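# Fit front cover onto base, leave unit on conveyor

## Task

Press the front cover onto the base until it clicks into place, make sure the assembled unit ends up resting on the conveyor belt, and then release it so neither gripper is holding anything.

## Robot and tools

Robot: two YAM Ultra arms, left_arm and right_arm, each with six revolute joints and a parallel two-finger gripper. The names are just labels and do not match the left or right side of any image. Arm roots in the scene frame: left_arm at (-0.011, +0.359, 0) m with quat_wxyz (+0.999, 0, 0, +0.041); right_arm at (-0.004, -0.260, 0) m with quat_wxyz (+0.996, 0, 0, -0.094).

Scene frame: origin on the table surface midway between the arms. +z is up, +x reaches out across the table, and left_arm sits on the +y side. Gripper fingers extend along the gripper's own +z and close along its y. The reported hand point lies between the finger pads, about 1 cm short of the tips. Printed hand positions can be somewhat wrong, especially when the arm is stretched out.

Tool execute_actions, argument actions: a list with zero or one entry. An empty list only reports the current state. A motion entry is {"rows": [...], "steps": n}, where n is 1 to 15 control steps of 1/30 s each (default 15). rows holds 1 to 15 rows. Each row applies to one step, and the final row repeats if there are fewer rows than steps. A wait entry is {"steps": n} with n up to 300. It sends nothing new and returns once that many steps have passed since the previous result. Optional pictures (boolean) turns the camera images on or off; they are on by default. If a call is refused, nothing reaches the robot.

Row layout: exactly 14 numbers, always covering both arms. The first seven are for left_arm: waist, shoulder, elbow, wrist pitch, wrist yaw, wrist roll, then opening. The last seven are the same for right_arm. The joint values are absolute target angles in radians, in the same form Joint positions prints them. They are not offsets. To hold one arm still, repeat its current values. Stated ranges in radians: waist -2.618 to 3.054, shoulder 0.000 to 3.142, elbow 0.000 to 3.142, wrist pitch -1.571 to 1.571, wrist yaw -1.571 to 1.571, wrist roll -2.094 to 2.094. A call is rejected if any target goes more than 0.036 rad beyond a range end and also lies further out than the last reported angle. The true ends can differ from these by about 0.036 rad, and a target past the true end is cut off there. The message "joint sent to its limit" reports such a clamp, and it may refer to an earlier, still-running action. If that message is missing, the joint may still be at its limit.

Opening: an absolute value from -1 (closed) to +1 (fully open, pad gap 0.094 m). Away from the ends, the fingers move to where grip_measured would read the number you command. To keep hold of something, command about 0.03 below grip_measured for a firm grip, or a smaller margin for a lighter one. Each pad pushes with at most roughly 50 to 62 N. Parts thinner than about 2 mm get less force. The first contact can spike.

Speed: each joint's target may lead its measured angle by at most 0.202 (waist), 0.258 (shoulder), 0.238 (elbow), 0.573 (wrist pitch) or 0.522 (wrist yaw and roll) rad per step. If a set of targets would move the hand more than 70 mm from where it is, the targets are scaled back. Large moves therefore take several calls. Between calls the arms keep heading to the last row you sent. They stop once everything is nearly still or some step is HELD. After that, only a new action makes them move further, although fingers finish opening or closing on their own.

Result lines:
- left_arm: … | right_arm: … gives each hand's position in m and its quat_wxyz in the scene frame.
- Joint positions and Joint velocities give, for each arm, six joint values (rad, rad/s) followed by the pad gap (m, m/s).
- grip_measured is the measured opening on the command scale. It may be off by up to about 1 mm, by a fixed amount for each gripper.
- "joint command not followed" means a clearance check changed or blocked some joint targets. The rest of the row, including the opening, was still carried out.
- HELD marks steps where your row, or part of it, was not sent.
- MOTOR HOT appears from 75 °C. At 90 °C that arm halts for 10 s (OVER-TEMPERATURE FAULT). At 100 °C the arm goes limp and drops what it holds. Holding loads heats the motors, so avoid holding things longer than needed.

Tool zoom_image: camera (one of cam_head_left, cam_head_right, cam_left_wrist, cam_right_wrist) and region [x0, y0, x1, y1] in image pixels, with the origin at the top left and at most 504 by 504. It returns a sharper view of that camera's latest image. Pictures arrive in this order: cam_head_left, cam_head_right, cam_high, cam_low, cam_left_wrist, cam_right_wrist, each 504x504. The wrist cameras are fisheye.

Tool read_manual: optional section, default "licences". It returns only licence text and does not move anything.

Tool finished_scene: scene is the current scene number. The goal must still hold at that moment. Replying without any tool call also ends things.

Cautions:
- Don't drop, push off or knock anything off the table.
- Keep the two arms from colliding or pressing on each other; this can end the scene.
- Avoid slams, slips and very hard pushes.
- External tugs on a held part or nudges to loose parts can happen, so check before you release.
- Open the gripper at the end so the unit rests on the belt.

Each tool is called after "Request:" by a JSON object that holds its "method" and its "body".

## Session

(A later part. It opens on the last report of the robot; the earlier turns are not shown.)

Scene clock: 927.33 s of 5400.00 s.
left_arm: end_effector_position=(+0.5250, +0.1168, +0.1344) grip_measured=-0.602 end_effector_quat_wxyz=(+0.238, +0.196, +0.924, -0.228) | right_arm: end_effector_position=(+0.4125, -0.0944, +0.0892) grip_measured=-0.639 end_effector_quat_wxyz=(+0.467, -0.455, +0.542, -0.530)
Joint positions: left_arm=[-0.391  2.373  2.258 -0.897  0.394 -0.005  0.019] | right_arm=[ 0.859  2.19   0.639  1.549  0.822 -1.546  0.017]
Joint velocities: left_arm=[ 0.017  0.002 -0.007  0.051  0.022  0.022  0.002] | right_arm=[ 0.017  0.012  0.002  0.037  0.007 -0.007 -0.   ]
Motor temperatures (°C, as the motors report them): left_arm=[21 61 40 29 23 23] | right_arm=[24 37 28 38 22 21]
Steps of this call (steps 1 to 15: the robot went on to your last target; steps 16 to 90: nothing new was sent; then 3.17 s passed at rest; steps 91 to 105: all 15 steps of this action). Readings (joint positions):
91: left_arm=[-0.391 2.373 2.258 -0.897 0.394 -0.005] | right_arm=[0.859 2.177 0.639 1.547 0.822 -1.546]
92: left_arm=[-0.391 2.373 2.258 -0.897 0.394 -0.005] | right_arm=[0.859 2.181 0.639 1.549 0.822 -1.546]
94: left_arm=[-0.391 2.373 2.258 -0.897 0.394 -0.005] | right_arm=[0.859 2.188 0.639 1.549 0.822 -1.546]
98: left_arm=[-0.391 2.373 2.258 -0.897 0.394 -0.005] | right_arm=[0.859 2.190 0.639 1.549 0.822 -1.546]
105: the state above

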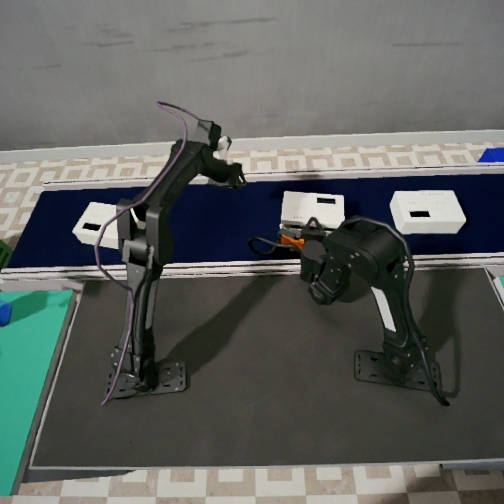

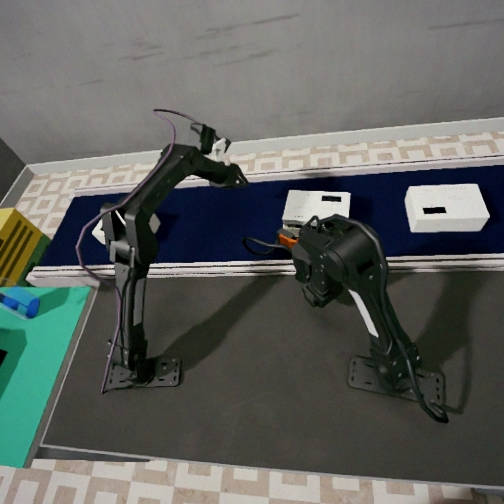

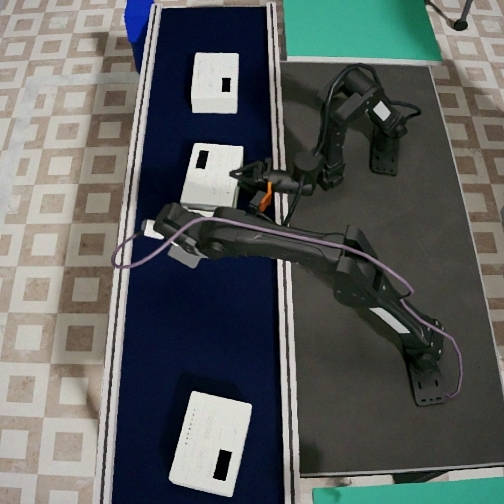

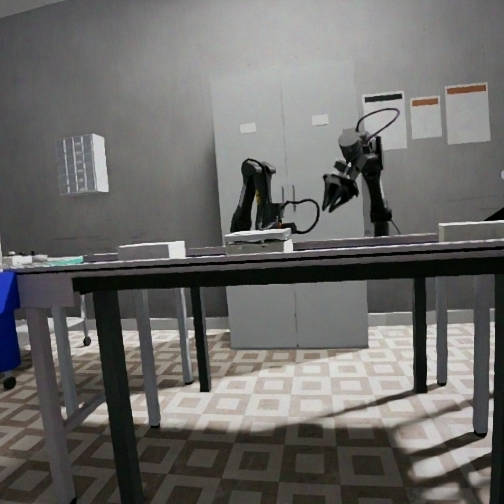

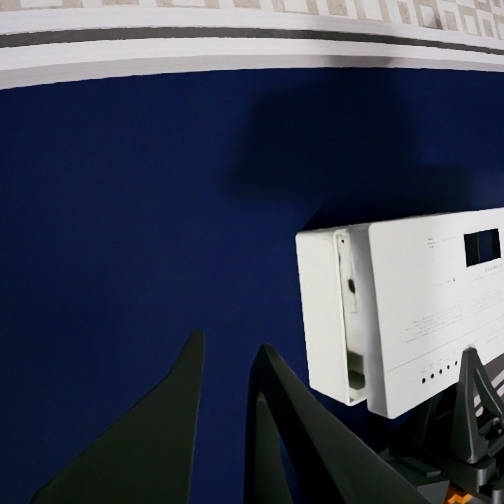

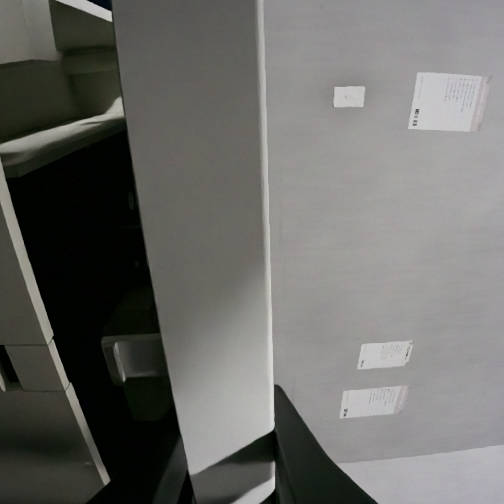

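Request:
{"method": "execute_actions", "body": {"actions": [{"rows": [[-0.388,2.355,2.285,-0.89,0.4,0,-0.6,0.87,2.192,0.645,1.575,0.826,-1.535,-0.69],[-0.388,2.355,2.285,-0.89,0.4,0,-0.6,0.874,2.192,0.645,1.575,0.826,-1.535,-0.69]], "steps": 15}]}}

Request:
{"method": "zoom_image", "body": {"camera": "cam_left_wrist", "region": [280, 180, 504, 300]}}

Request:
{"method": "zoom_image", "body": {"camera": "cam_low", "region": [220, 220, 300, 260]}}

Scene clock: 942.43 s of 5400.00 s.
left_arm: end_effector_position=(+0.5250, +0.1168, +0.1344) grip_measured=-0.602 end_effector_quat_wxyz=(+0.238, +0.196, +0.924, -0.228) | right_arm: end_effector_position=(+0.4111, -0.0909, +0.0892) grip_measured=-0.639 end_effector_quat_wxyz=(+0.469, -0.458, +0.540, -0.528)
Joint positions: left_arm=[-0.391  2.373  2.258 -0.897  0.394 -0.005  0.019] | right_arm=[ 0.868  2.19   0.639  1.549  0.822 -1.546  0.017]
Joint velocities: left_arm=[-0.012 -0.017 -0.022 -0.037  0.022 -0.022 -0.   ] | right_arm=[-0.017 -0.002  0.002 -0.007 -0.051  0.007  0.   ]
Motor temperatures (°C, as the motors report them): left_arm=[21 62 40 29 23 23] | right_arm=[24 37 27 38 22 21]
Steps of this call (steps 1 to 15: the robot went on to your last target; steps 16 to 90: nothing new was sent; then 11.60 s passed at rest; steps 91 to 105: all 15 steps of this action). Readings (joint positions):
91: left_arm=[-0.391 2.373 2.258 -0.897 0.394 -0.005] | right_arm=[0.859 2.190 0.639 1.549 0.822 -1.546]
92: left_arm=[-0.391 2.373 2.258 -0.897 0.394 -0.005] | right_arm=[0.860 2.190 0.639 1.549 0.822 -1.546]
94: left_arm=[-0.391 2.373 2.258 -0.897 0.394 -0.005] | right_arm=[0.863 2.190 0.639 1.549 0.822 -1.546]
98: left_arm=[-0.391 2.373 2.258 -0.897 0.394 -0.005] | right_arm=[0.868 2.190 0.639 1.549 0.822 -1.546]
105: the state above

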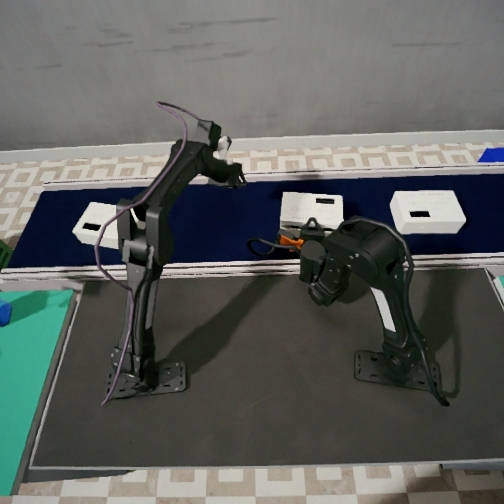

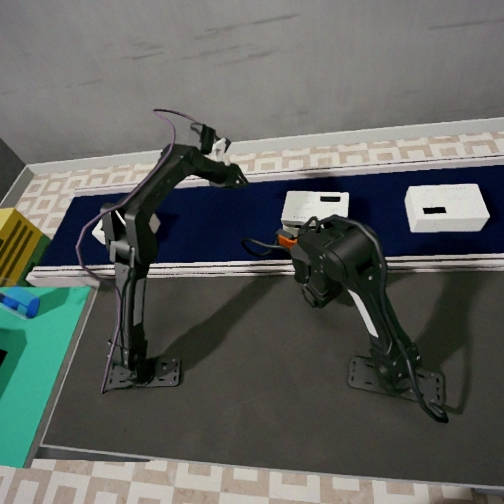

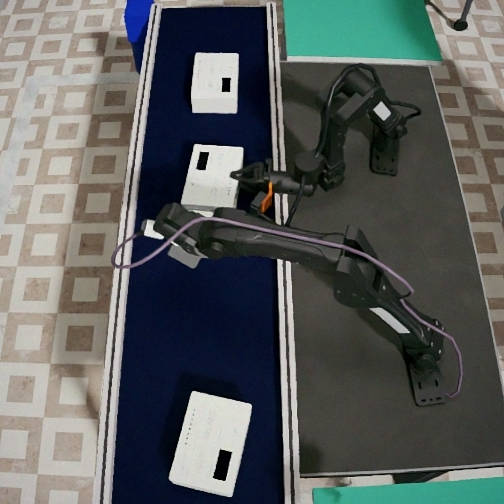

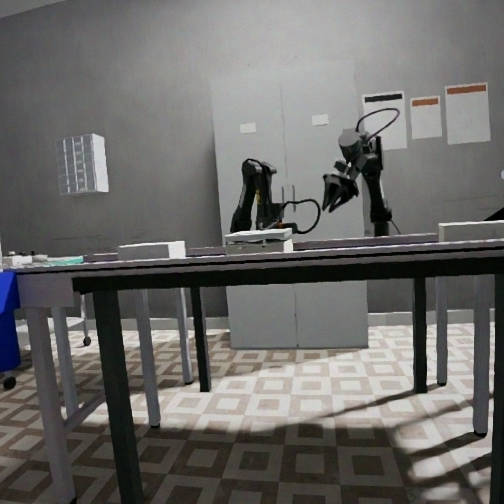

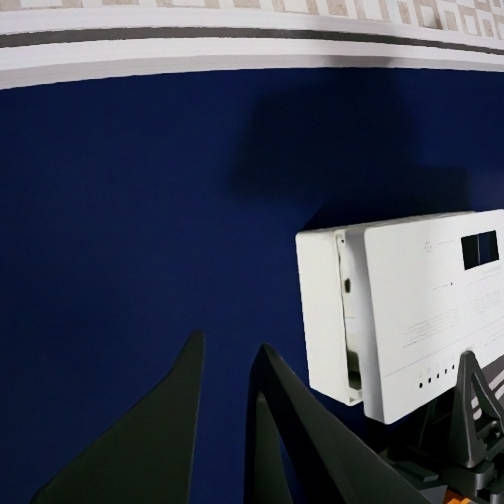

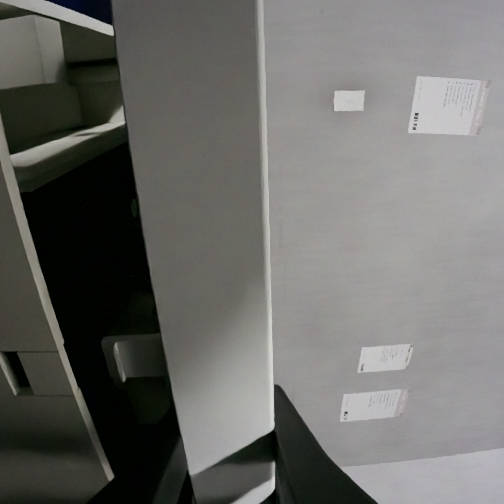

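Region (280, 180, 504, 300) of cam_left_wrist's 504x504 image, scaled by 2.250, with more detail than that image has; it fills the top 270 rows of this view, and the rest is white.

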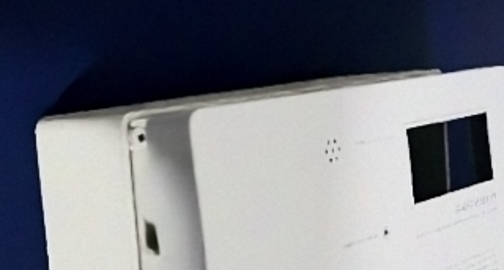

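Region (220, 220, 300, 260) of cam_low's 504x504 image, scaled by 6.300, with more detail than that image has.

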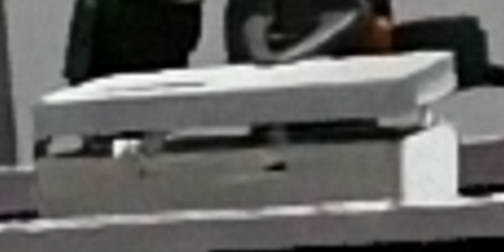

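Request:
{"method": "execute_actions", "body": {"actions": [{"rows": [[-0.388,2.355,2.285,-0.89,0.4,0,-0.6,0.874,2.216,0.645,1.575,0.826,-1.53,-0.69],[-0.388,2.355,2.285,-0.89,0.4,0,-0.6,0.874,2.216,0.645,1.575,0.826,-1.527,-0.69],[-0.388,2.355,2.285,-0.89,0.4,0,-0.6,0.874,2.208,0.645,1.575,0.826,-1.527,-0.69],[-0.388,2.355,2.285,-0.89,0.4,0,-0.6,0.874,2.203,0.645,1.575,0.826,-1.527,-0.69]], "steps": 15}]}}

Request:
{"method": "zoom_image", "body": {"camera": "cam_left_wrist", "region": [280, 180, 504, 440]}}

Request:
{"method": "zoom_image", "body": {"camera": "cam_low", "region": [220, 220, 300, 260]}}

Scene clock: 958.13 s of 5400.00 s.
left_arm: end_effector_position=(+0.5250, +0.1168, +0.1344) grip_measured=-0.602 end_effector_quat_wxyz=(+0.238, +0.196, +0.924, -0.228) | right_arm: end_effector_position=(+0.4108, -0.0917, +0.0856) grip_measured=-0.639 end_effector_quat_wxyz=(+0.467, -0.458, +0.542, -0.528)
Joint positions: left_arm=[-0.391  2.373  2.258 -0.897  0.394 -0.005  0.019] | right_arm=[ 0.868  2.2    0.639  1.551  0.825 -1.54   0.017]
Joint velocities: left_arm=[-0.002  0.007 -0.012  0.022  0.051 -0.007 -0.001] | right_arm=[-0.012  0.017 -0.002  0.051  0.066  0.007 -0.001]
Motor temperatures (°C, as the motors report them): left_arm=[21 62 41 29 23 23] | right_arm=[24 37 27 38 22 21]
Steps of this call (steps 1 to 15: the robot went on to your last target; steps 16 to 90: nothing new was sent; then 12.20 s passed at rest; steps 91 to 105: all 15 steps of this action). Readings (joint positions):
91: left_arm=[-0.391 2.373 2.258 -0.897 0.394 -0.005] | right_arm=[0.868 2.192 0.639 1.550 0.822 -1.545]
92: left_arm=[-0.391 2.373 2.258 -0.897 0.394 -0.005] | right_arm=[0.868 2.195 0.639 1.551 0.822 -1.544]
94: left_arm=[-0.391 2.373 2.258 -0.897 0.394 -0.005] | right_arm=[0.868 2.200 0.639 1.551 0.824 -1.540]
98: left_arm=[-0.391 2.373 2.258 -0.897 0.394 -0.005] | right_arm=[0.868 2.200 0.639 1.551 0.825 -1.540]
105: the state above

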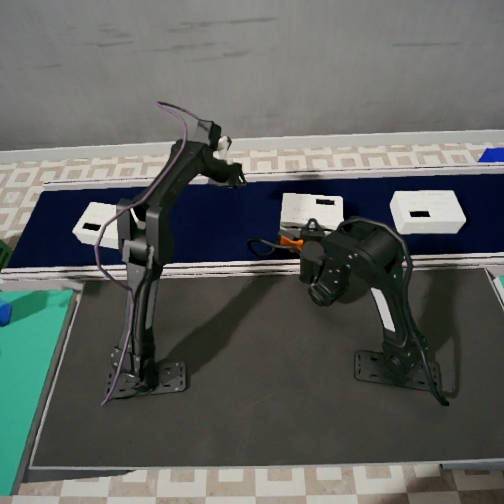

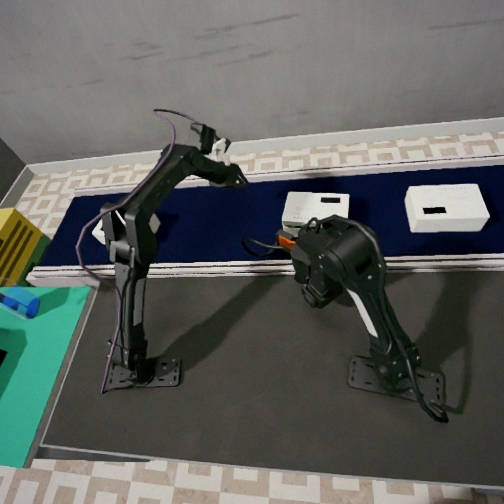

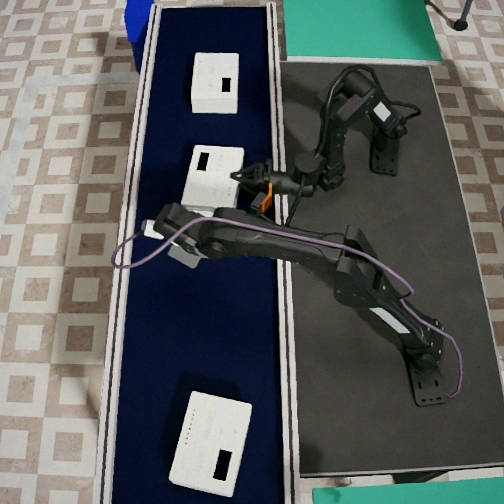

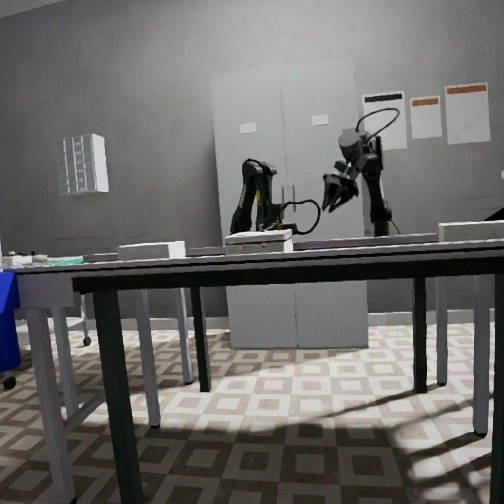

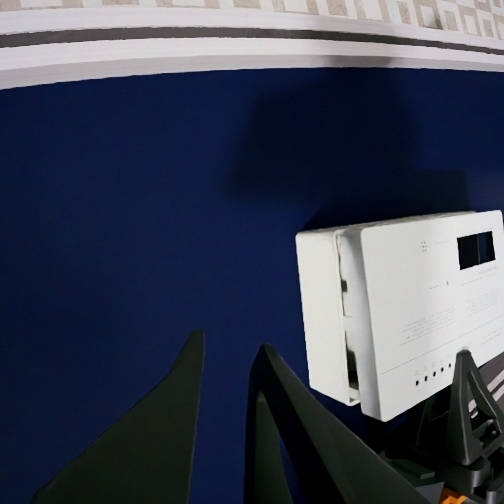

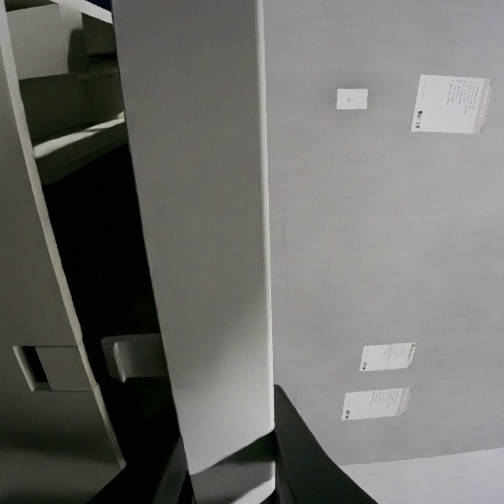

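Region (280, 180, 504, 440) of cam_left_wrist's 504x504 image, scaled by 1.938, with more detail than that image has; it fills the left 434 columns of this view, and the rest is white.

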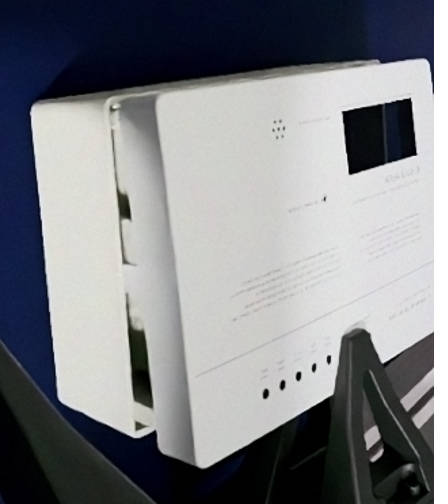

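Region (220, 220, 300, 260) of cam_low's 504x504 image, scaled by 6.300, with more detail than that image has.

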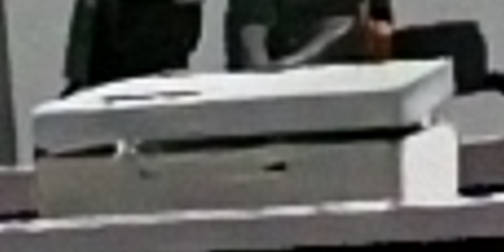

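Request:
{"method": "execute_actions", "body": {"actions": [{"rows": [[-0.388,2.355,2.285,-0.89,0.4,0,-0.6,0.874,2.203,0.687,1.575,0.826,-1.527,-0.69],[-0.388,2.355,2.285,-0.89,0.4,0,-0.6,0.874,2.226,0.68,1.575,0.826,-1.527,-0.69],[-0.388,2.355,2.285,-0.89,0.4,0,-0.6,0.874,2.226,0.668,1.575,0.826,-1.527,-0.69],[-0.388,2.355,2.285,-0.89,0.4,0,-0.6,0.874,2.22,0.668,1.575,0.826,-1.527,-0.69],[-0.388,2.355,2.285,-0.89,0.4,0,-0.6,0.874,2.216,0.668,1.575,0.826,-1.527,-0.69]], "steps": 15}]}}

Request:
{"method": "zoom_image", "body": {"camera": "cam_left_wrist", "region": [280, 180, 504, 440]}}

Request:
{"method": "zoom_image", "body": {"camera": "cam_low", "region": [220, 220, 300, 260]}}

Scene clock: 979.47 s of 5400.00 s.
left_arm: end_effector_position=(+0.5250, +0.1168, +0.1344) grip_measured=-0.602 end_effector_quat_wxyz=(+0.238, +0.196, +0.924, -0.228) | right_arm: end_effector_position=(+0.4126, -0.0906, +0.0857) grip_measured=-0.639 end_effector_quat_wxyz=(+0.469, -0.454, +0.543, -0.528)
Joint positions: left_arm=[-0.391  2.373  2.258 -0.897  0.394 -0.005  0.019] | right_arm=[ 0.868  2.208  0.649  1.555  0.827 -1.537  0.017]
Joint velocities: left_arm=[ 0.017 -0.002  0.007 -0.066  0.007  0.007  0.   ] | right_arm=[ 0.017  0.002  0.007 -0.051  0.007  0.022 -0.   ]
Motor temperatures (°C, as the motors report them): left_arm=[21 63 41 29 23 23] | right_arm=[24 37 27 38 22 21]
Steps of this call (steps 1 to 15: the robot went on to your last target; steps 16 to 90: nothing new was sent; then 17.83 s passed at rest; steps 91 to 105: all 15 steps of this action). Readings (joint positions):
91: left_arm=[-0.391 2.373 2.258 -0.897 0.394 -0.005] | right_arm=[0.868 2.200 0.641 1.551 0.826 -1.540]
92: left_arm=[-0.391 2.373 2.258 -0.897 0.394 -0.005] | right_arm=[0.868 2.202 0.645 1.550 0.827 -1.539]
94: left_arm=[-0.391 2.373 2.258 -0.897 0.394 -0.005] | right_arm=[0.868 2.208 0.649 1.554 0.827 -1.538]
98: left_arm=[-0.391 2.373 2.258 -0.897 0.394 -0.005] | right_arm=[0.868 2.208 0.649 1.555 0.827 -1.537]
105: the state above

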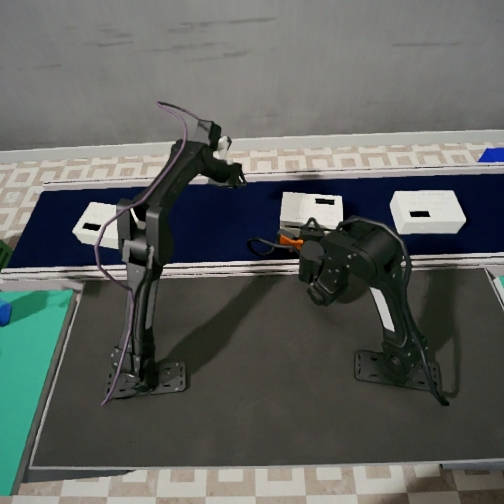

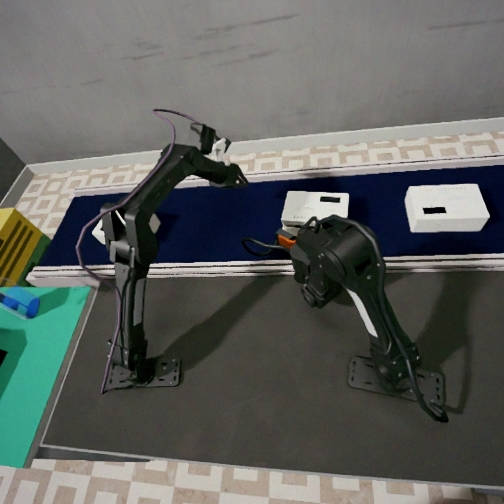

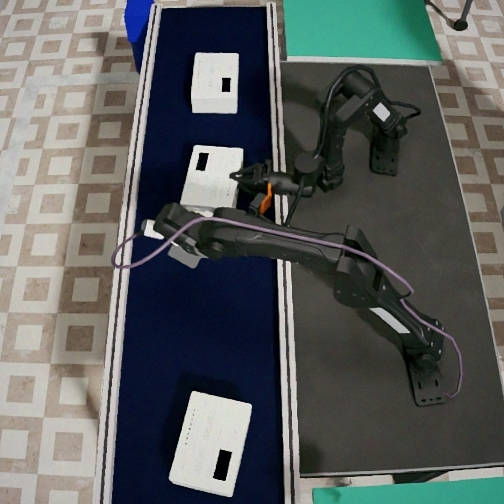

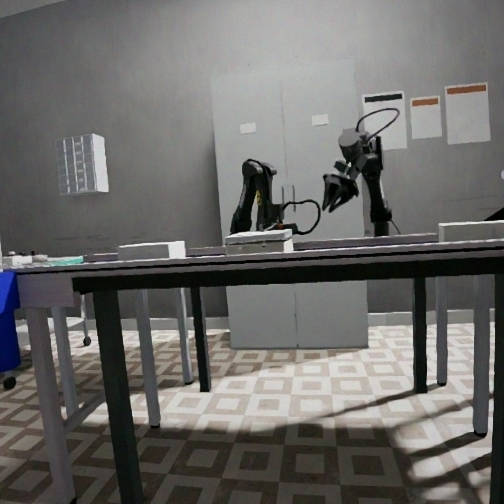

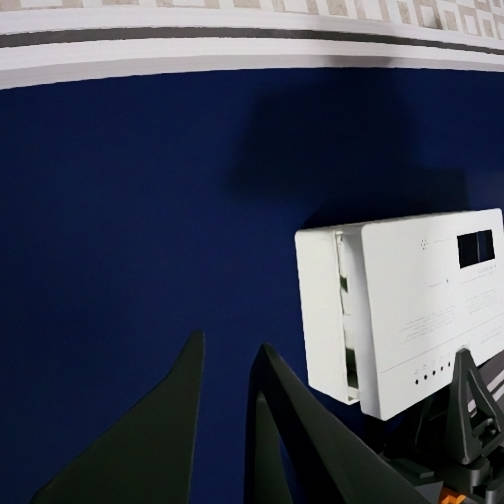

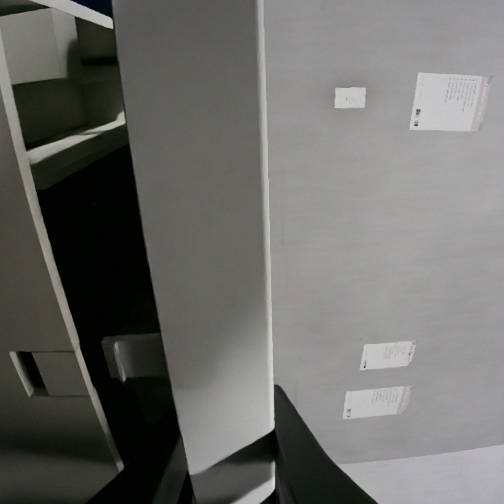

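Region (280, 180, 504, 440) of cam_left_wrist's 504x504 image, scaled by 1.938, with more detail than that image has; it fills the left 434 columns of this view, and the rest is white.

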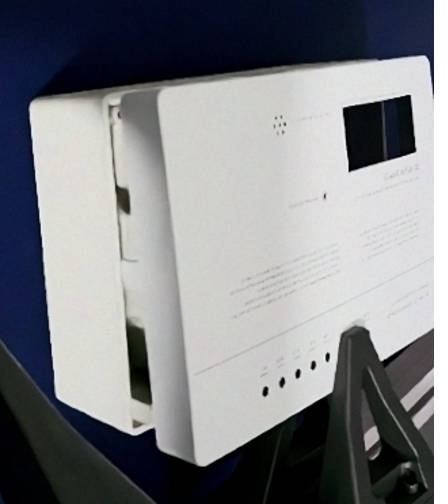

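Region (220, 220, 300, 260) of cam_low's 504x504 image, scaled by 6.300, with more detail than that image has.

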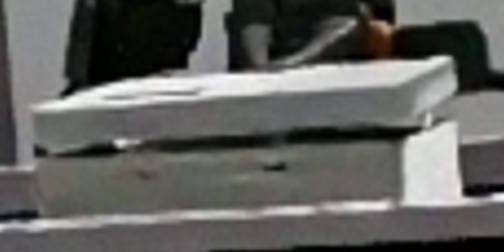

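Request:
{"method": "execute_actions", "body": {"actions": [{"rows": [[-0.388,2.355,2.285,-0.89,0.4,0,-0.6,0.874,2.21,0.668,1.575,0.826,-1.527,-0.66],[-0.388,2.355,2.285,-0.89,0.4,0,-0.6,0.874,2.21,0.668,1.575,0.826,-1.527,-0.64],[-0.388,2.355,2.285,-0.89,0.4,0,-0.6,0.874,2.21,0.668,1.575,0.826,-1.527,-0.625],[-0.388,2.355,2.285,-0.89,0.4,0,-0.6,0.874,2.21,0.668,1.575,0.826,-1.527,-0.61],[-0.388,2.355,2.285,-0.89,0.4,0,-0.6,0.874,2.21,0.668,1.575,0.826,-1.527,-0.595],[-0.388,2.355,2.285,-0.89,0.4,0,-0.6,0.874,2.21,0.668,1.575,0.826,-1.527,-0.58],[-0.388,2.355,2.285,-0.89,0.4,0,-0.6,0.874,2.21,0.668,1.575,0.826,-1.527,-0.565],[-0.388,2.355,2.285,-0.89,0.4,0,-0.6,0.874,2.21,0.668,1.575,0.826,-1.527,-0.55],[-0.388,2.355,2.285,-0.89,0.4,0,-0.6,0.874,2.21,0.668,1.575,0.826,-1.527,-0.535],[-0.388,2.355,2.285,-0.89,0.4,0,-0.6,0.874,2.21,0.668,1.575,0.826,-1.527,-0.52],[-0.388,2.355,2.285,-0.89,0.4,0,-0.6,0.874,2.21,0.668,1.575,0.826,-1.527,-0.51],[-0.388,2.355,2.285,-0.89,0.4,0,-0.6,0.874,2.21,0.668,1.575,0.826,-1.527,-0.5]], "steps": 15}]}}

Request:
{"method": "zoom_image", "body": {"camera": "cam_left_wrist", "region": [280, 180, 504, 440]}}

Request:
{"method": "zoom_image", "body": {"camera": "cam_low", "region": [220, 220, 300, 260]}}

Scene clock: 994.23 s of 5400.00 s.
left_arm: end_effector_position=(+0.5250, +0.1168, +0.1344) grip_measured=-0.602 end_effector_quat_wxyz=(+0.238, +0.196, +0.924, -0.228) | right_arm: end_effector_position=(+0.4126, -0.0906, +0.0858) grip_measured=-0.503 end_effector_quat_wxyz=(+0.470, -0.454, +0.543, -0.527)
Joint positions: left_arm=[-0.391  2.373  2.258 -0.897  0.394 -0.005  0.019] | right_arm=[ 0.868  2.208  0.649  1.556  0.827 -1.536  0.023]
Joint velocities: left_arm=[-0.002 -0.007 -0.022 -0.007 -0.007  0.051 -0.   ] | right_arm=[ 0.002 -0.007 -0.012  0.11  -0.051  0.007  0.001]
Motor temperatures (°C, as the motors report them): left_arm=[21 64 41 30 23 23] | right_arm=[24 37 27 38 22 21]
Steps of this call (steps 1 to 15: the robot went on to your last target; steps 16 to 90: nothing new was sent; then 11.27 s passed at rest; steps 91 to 105: all 15 steps of this action). Readings (joint positions):
91: left_arm=[-0.391 2.373 2.258 -0.897 0.394 -0.005] | right_arm=[0.868 2.208 0.649 1.555 0.827 -1.536]
92: left_arm=[-0.391 2.373 2.258 -0.897 0.394 -0.005] | right_arm=[0.868 2.208 0.649 1.555 0.827 -1.536]
94: left_arm=[-0.391 2.373 2.258 -0.897 0.394 -0.005] | right_arm=[0.868 2.208 0.649 1.555 0.827 -1.536]
98: left_arm=[-0.391 2.373 2.258 -0.897 0.394 -0.005] | right_arm=[0.868 2.208 0.649 1.556 0.827 -1.536]
105: the state above

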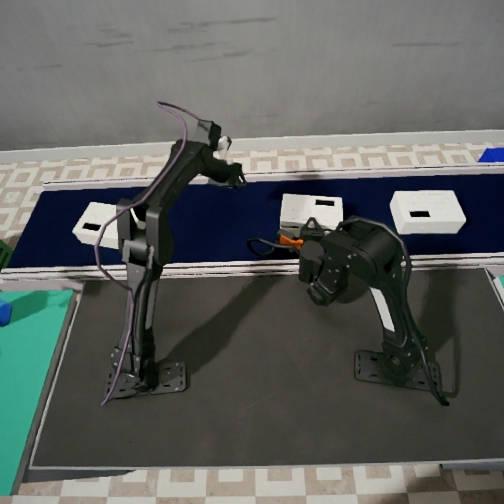

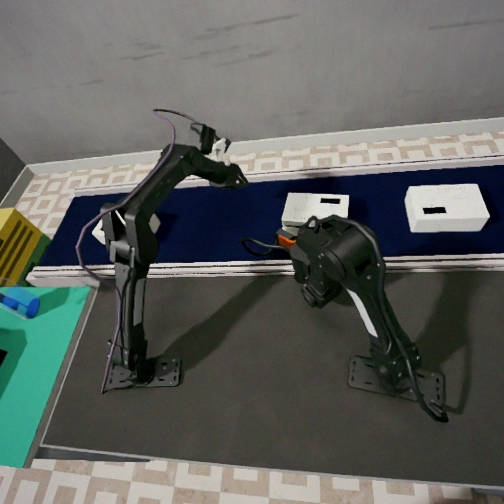

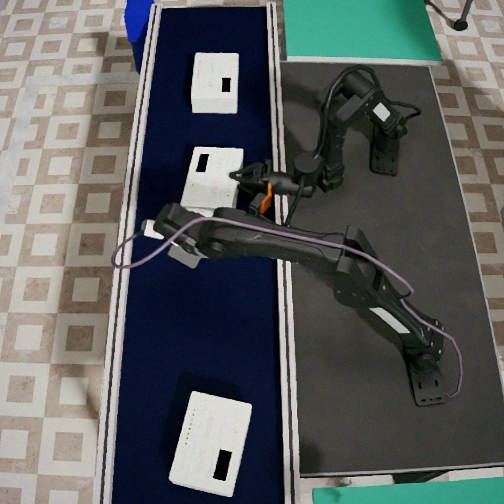

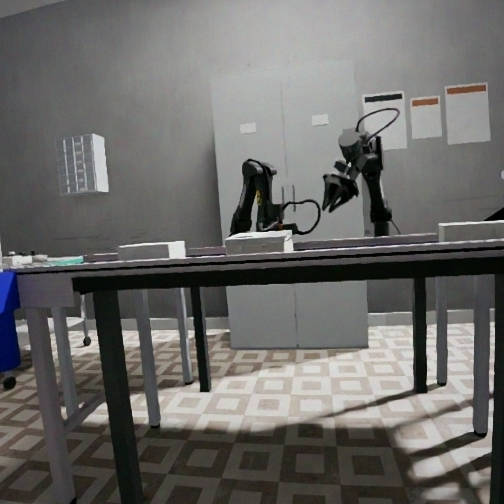

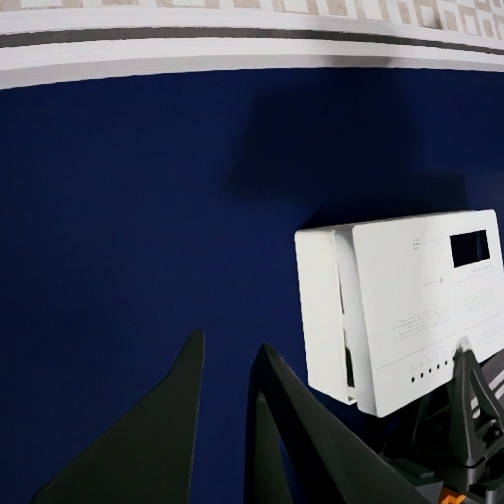

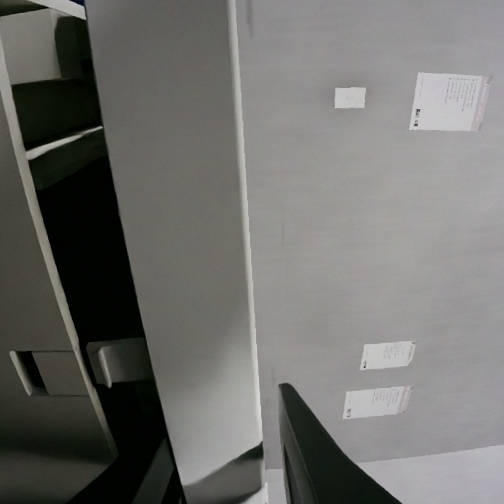

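Region (280, 180, 504, 440) of cam_left_wrist's 504x504 image, scaled by 1.938, with more detail than that image has; it fills the left 434 columns of this view, and the rest is white.

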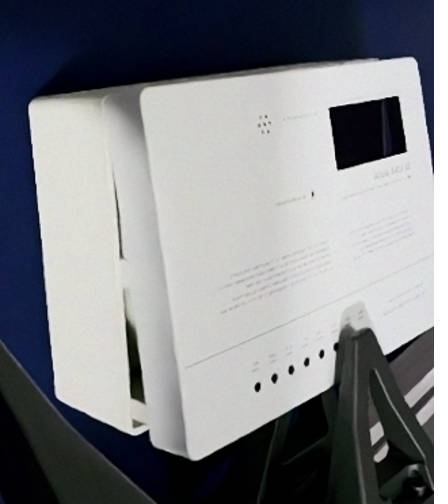

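Region (220, 220, 300, 260) of cam_low's 504x504 image, scaled by 6.300, with more detail than that image has.

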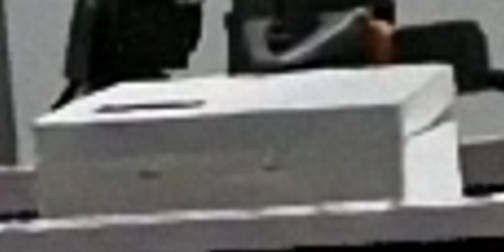

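Request:
{"method": "execute_actions", "body": {"actions": [{"rows": [[-0.388,2.355,2.285,-0.89,0.4,0,-0.6,0.874,2.21,0.668,1.575,0.826,-1.527,-0.49],[-0.388,2.355,2.285,-0.89,0.4,0,-0.6,0.874,2.21,0.668,1.575,0.826,-1.527,-0.48],[-0.388,2.355,2.285,-0.89,0.4,0,-0.6,0.874,2.21,0.668,1.575,0.826,-1.527,-0.47],[-0.388,2.355,2.285,-0.89,0.4,0,-0.6,0.874,2.21,0.668,1.575,0.826,-1.527,-0.46],[-0.388,2.355,2.285,-0.89,0.4,0,-0.6,0.874,2.21,0.668,1.575,0.826,-1.527,-0.45],[-0.388,2.355,2.285,-0.89,0.4,0,-0.6,0.874,2.21,0.668,1.575,0.826,-1.527,-0.44],[-0.388,2.355,2.285,-0.89,0.4,0,-0.6,0.874,2.21,0.668,1.575,0.826,-1.527,-0.43],[-0.388,2.355,2.285,-0.89,0.4,0,-0.6,0.874,2.21,0.668,1.575,0.826,-1.527,-0.42]], "steps": 15}]}}

Request:
{"method": "zoom_image", "body": {"camera": "cam_left_wrist", "region": [280, 180, 504, 440]}}

Scene clock: 1001.53 s of 5400.00 s.
left_arm: end_effector_position=(+0.5250, +0.1168, +0.1344) grip_measured=-0.602 end_effector_quat_wxyz=(+0.238, +0.196, +0.924, -0.228) | right_arm: end_effector_position=(+0.4126, -0.0906, +0.0861) grip_measured=-0.423 end_effector_quat_wxyz=(+0.470, -0.453, +0.543, -0.527)
Joint positions: left_arm=[-0.391  2.373  2.258 -0.897  0.394 -0.005  0.019] | right_arm=[ 0.868  2.208  0.649  1.557  0.827 -1.536  0.027]
Joint velocities: left_arm=[-0.017 -0.007 -0.012  0.081 -0.037 -0.037  0.001] | right_arm=[-0.002  0.002  0.007  0.066 -0.007  0.022 -0.   ]
Motor temperatures (°C, as the motors report them): left_arm=[21 64 41 30 23 23] | right_arm=[24 37 27 37 22 21]
Steps of this call (steps 1 to 15: the robot went on to your last target; steps 16 to 90: nothing new was sent; then 3.80 s passed at rest; steps 91 to 105: all 15 steps of this action). Readings (joint positions):
91: left_arm=[-0.391 2.373 2.258 -0.897 0.394 -0.005] | right_arm=[0.868 2.208 0.649 1.556 0.827 -1.536]
92: left_arm=[-0.391 2.373 2.258 -0.897 0.394 -0.005] | right_arm=[0.868 2.208 0.649 1.556 0.827 -1.536]
94: left_arm=[-0.391 2.373 2.258 -0.897 0.394 -0.005] | right_arm=[0.868 2.208 0.649 1.556 0.827 -1.536]
98: left_arm=[-0.391 2.373 2.258 -0.897 0.394 -0.005] | right_arm=[0.868 2.208 0.649 1.557 0.827 -1.536]
105: the state above

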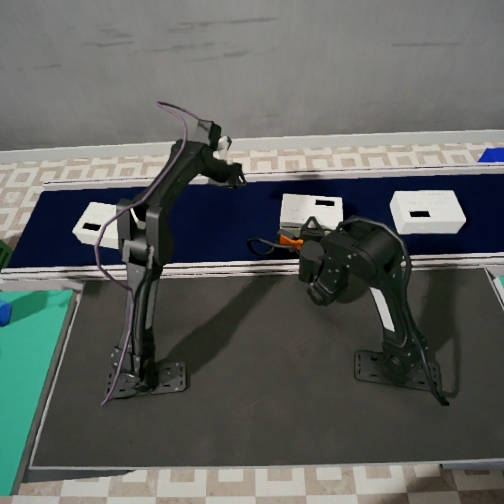

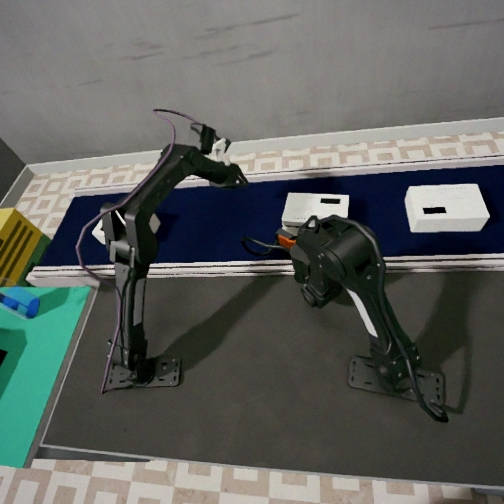

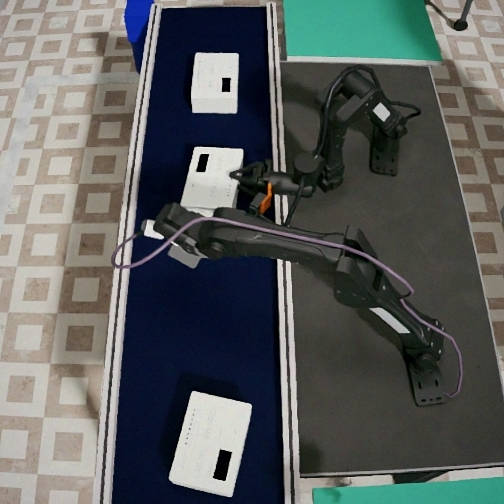

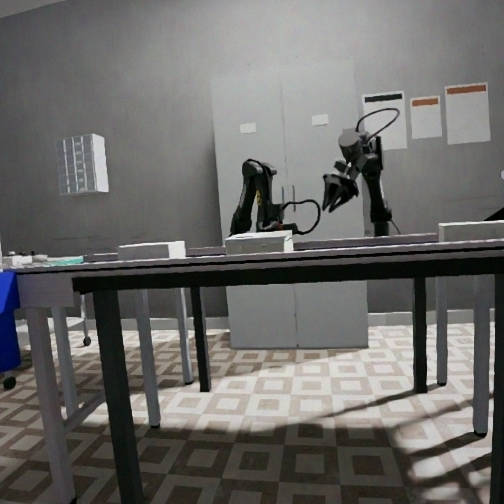

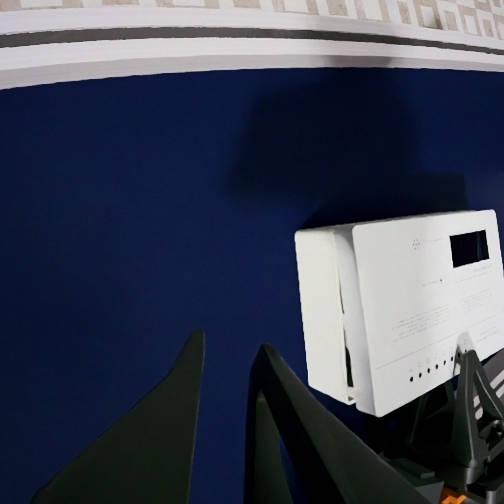

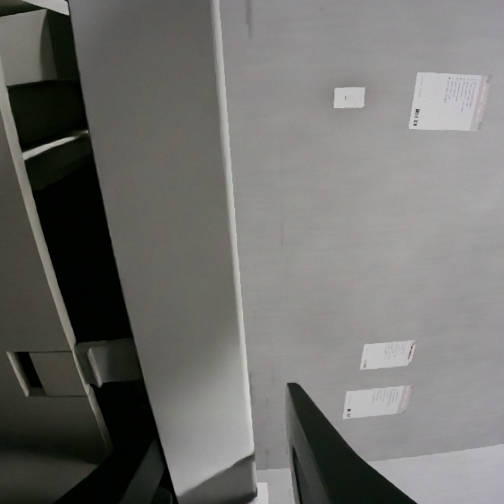

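Region (280, 180, 504, 440) of cam_left_wrist's 504x504 image, scaled by 1.938, with more detail than that image has; it fills the left 434 columns of this view, and the rest is white.

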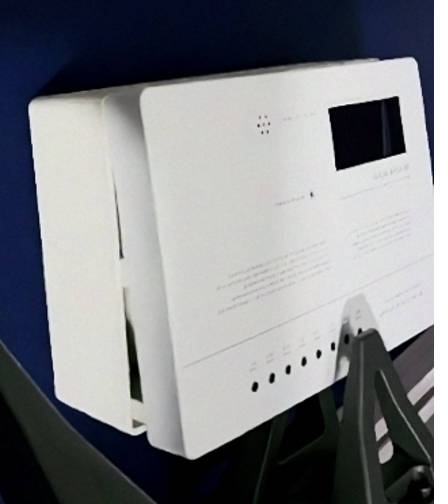

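Request:
{"method": "execute_actions", "body": {"actions": [{"rows": [[-0.388,2.355,2.285,-0.89,0.4,0,-0.6,0.878,2.21,0.66,1.575,0.846,-1.527,-0.42],[-0.388,2.355,2.285,-0.89,0.4,0,-0.6,0.883,2.21,0.66,1.575,0.856,-1.527,-0.42],[-0.388,2.355,2.285,-0.89,0.4,0,-0.6,0.888,2.21,0.66,1.575,0.866,-1.527,-0.42],[-0.388,2.355,2.285,-0.89,0.4,0,-0.6,0.893,2.21,0.66,1.575,0.876,-1.527,-0.42],[-0.388,2.355,2.285,-0.89,0.4,0,-0.6,0.898,2.21,0.66,1.575,0.886,-1.527,-0.42],[-0.388,2.355,2.285,-0.89,0.4,0,-0.6,0.903,2.21,0.66,1.575,0.896,-1.527,-0.42],[-0.388,2.355,2.285,-0.89,0.4,0,-0.6,0.908,2.21,0.66,1.575,0.906,-1.527,-0.42],[-0.388,2.355,2.285,-0.89,0.4,0,-0.6,0.913,2.21,0.66,1.575,0.916,-1.527,-0.42],[-0.388,2.355,2.285,-0.89,0.4,0,-0.6,0.918,2.21,0.66,1.575,0.926,-1.527,-0.42],[-0.388,2.355,2.285,-0.89,0.4,0,-0.6,0.922,2.21,0.66,1.575,0.936,-1.527,-0.42],[-0.388,2.355,2.285,-0.89,0.4,0,-0.6,0.927,2.21,0.66,1.575,0.946,-1.527,-0.42],[-0.388,2.355,2.285,-0.89,0.4,0,-0.6,0.932,2.21,0.66,1.575,0.956,-1.527,-0.42],[-0.388,2.355,2.285,-0.89,0.4,0,-0.6,0.936,2.21,0.66,1.575,0.965,-1.527,-0.42],[-0.388,2.355,2.285,-0.89,0.4,0,-0.6,0.939,2.21,0.66,1.575,0.972,-1.527,-0.42]], "steps": 15}], "pictures": false}}

Request:
{"method": "execute_actions", "body": {"actions": [{"steps": 10}]}}

Scene clock: 1047.73 s of 5400.00 s.
left_arm: end_effector_position=(+0.5250, +0.1168, +0.1344) grip_measured=-0.602 end_effector_quat_wxyz=(+0.238, +0.196, +0.924, -0.228) | right_arm: end_effector_position=(+0.4037, -0.0873, +0.0871) grip_measured=-0.423 end_effector_quat_wxyz=(+0.464, -0.439, +0.554, -0.535)
Joint positions: left_arm=[-0.391  2.373  2.258 -0.897  0.394 -0.005  0.019] | right_arm=[ 0.908  2.208  0.652  1.559  0.906 -1.529  0.027]
Joint velocities: left_arm=[-0.012  0.002 -0.012 -0.022 -0.007 -0.095 -0.   ] | right_arm=[ 0.002  0.017  0.027  0.007  0.11   0.022 -0.   ]
Motor temperatures (°C, as the motors report them): left_arm=[21 66 41 30 23 23] | right_arm=[24 37 27 37 22 21]
Steps of this call (steps 1 to 15: the robot went on to your last target; steps 16 to 90: nothing new was sent; then 42.70 s passed at rest; steps 91 to 105: all 15 steps of this action). Readings (joint positions):
91: left_arm=[-0.391 2.373 2.258 -0.897 0.394 -0.005] | right_arm=[0.868 2.208 0.649 1.557 0.828 -1.536]
92: left_arm=[-0.391 2.373 2.258 -0.897 0.394 -0.005] | right_arm=[0.869 2.208 0.649 1.557 0.831 -1.536]
94: left_arm=[-0.391 2.373 2.258 -0.897 0.394 -0.005] | right_arm=[0.874 2.208 0.649 1.557 0.843 -1.536]
98: left_arm=[-0.391 2.373 2.258 -0.897 0.394 -0.005] | right_arm=[0.894 2.208 0.649 1.557 0.873 -1.536]
105: the state above

Scene clock: 1048.07 s of 5400.00 s.
left_arm: end_effector_position=(+0.5250, +0.1168, +0.1344) grip_measured=-0.602 end_effector_quat_wxyz=(+0.238, +0.196, +0.924, -0.228) | right_arm: end_effector_position=(+0.4037, -0.0884, +0.0877) grip_measured=-0.423 end_effector_quat_wxyz=(+0.463, -0.434, +0.557, -0.536)
Joint positions: left_arm=[-0.391  2.373  2.258 -0.897  0.394 -0.005  0.019] | right_arm=[ 0.909  2.208  0.654  1.559  0.917 -1.524  0.027]
Joint velocities: left_arm=[ 0.007 -0.002  0.007  0.022 -0.022  0.022 -0.002] | right_arm=[-0.002 -0.007 -0.017 -0.007 -0.022  0.022  0.001]
Motor temperatures (°C, as the motors report them): left_arm=[21 66 41 30 23 23] | right_arm=[24 37 27 37 22 21]
Steps of this call (steps 1 to 10: the robot went on to your last target). Readings (joint positions):
1: left_arm=[-0.391 2.373 2.258 -0.897 0.394 -0.005] | right_arm=[0.909 2.208 0.653 1.559 0.910 -1.529]
2: left_arm=[-0.391 2.373 2.258 -0.897 0.394 -0.005] | right_arm=[0.909 2.208 0.653 1.559 0.912 -1.528]
4: left_arm=[-0.391 2.373 2.258 -0.897 0.394 -0.005] | right_arm=[0.909 2.208 0.654 1.559 0.914 -1.527]
8: left_arm=[-0.391 2.373 2.258 -0.897 0.394 -0.005] | right_arm=[0.909 2.208 0.654 1.559 0.916 -1.525]
10: the state above

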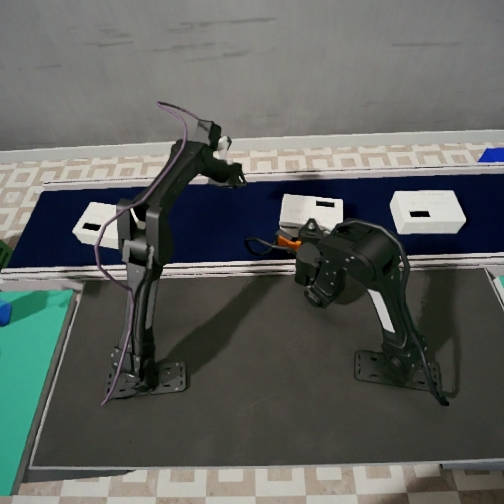

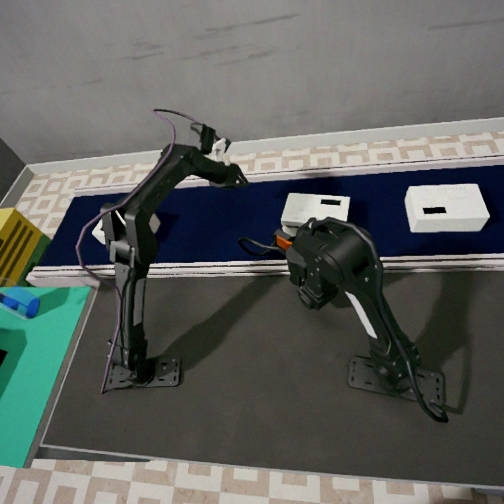

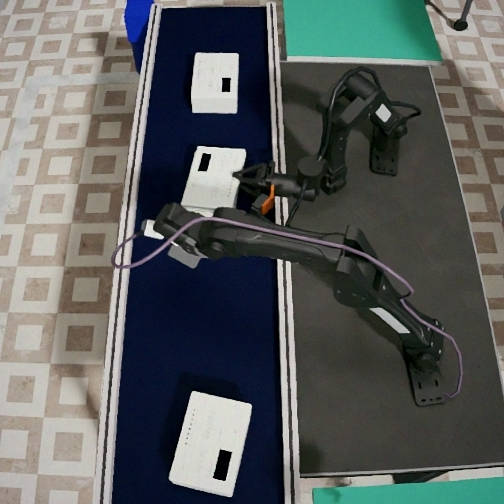

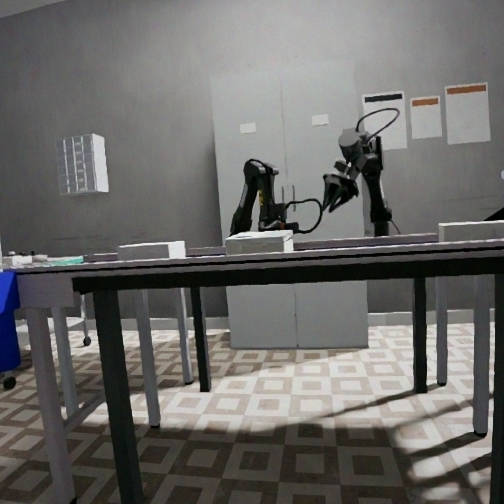

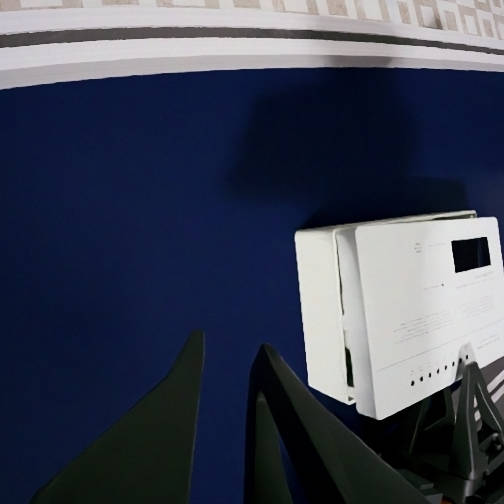

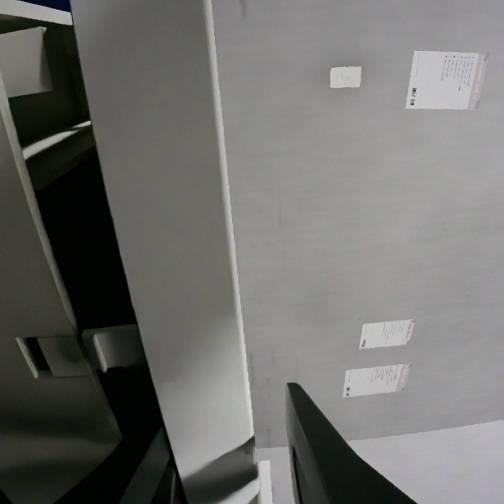

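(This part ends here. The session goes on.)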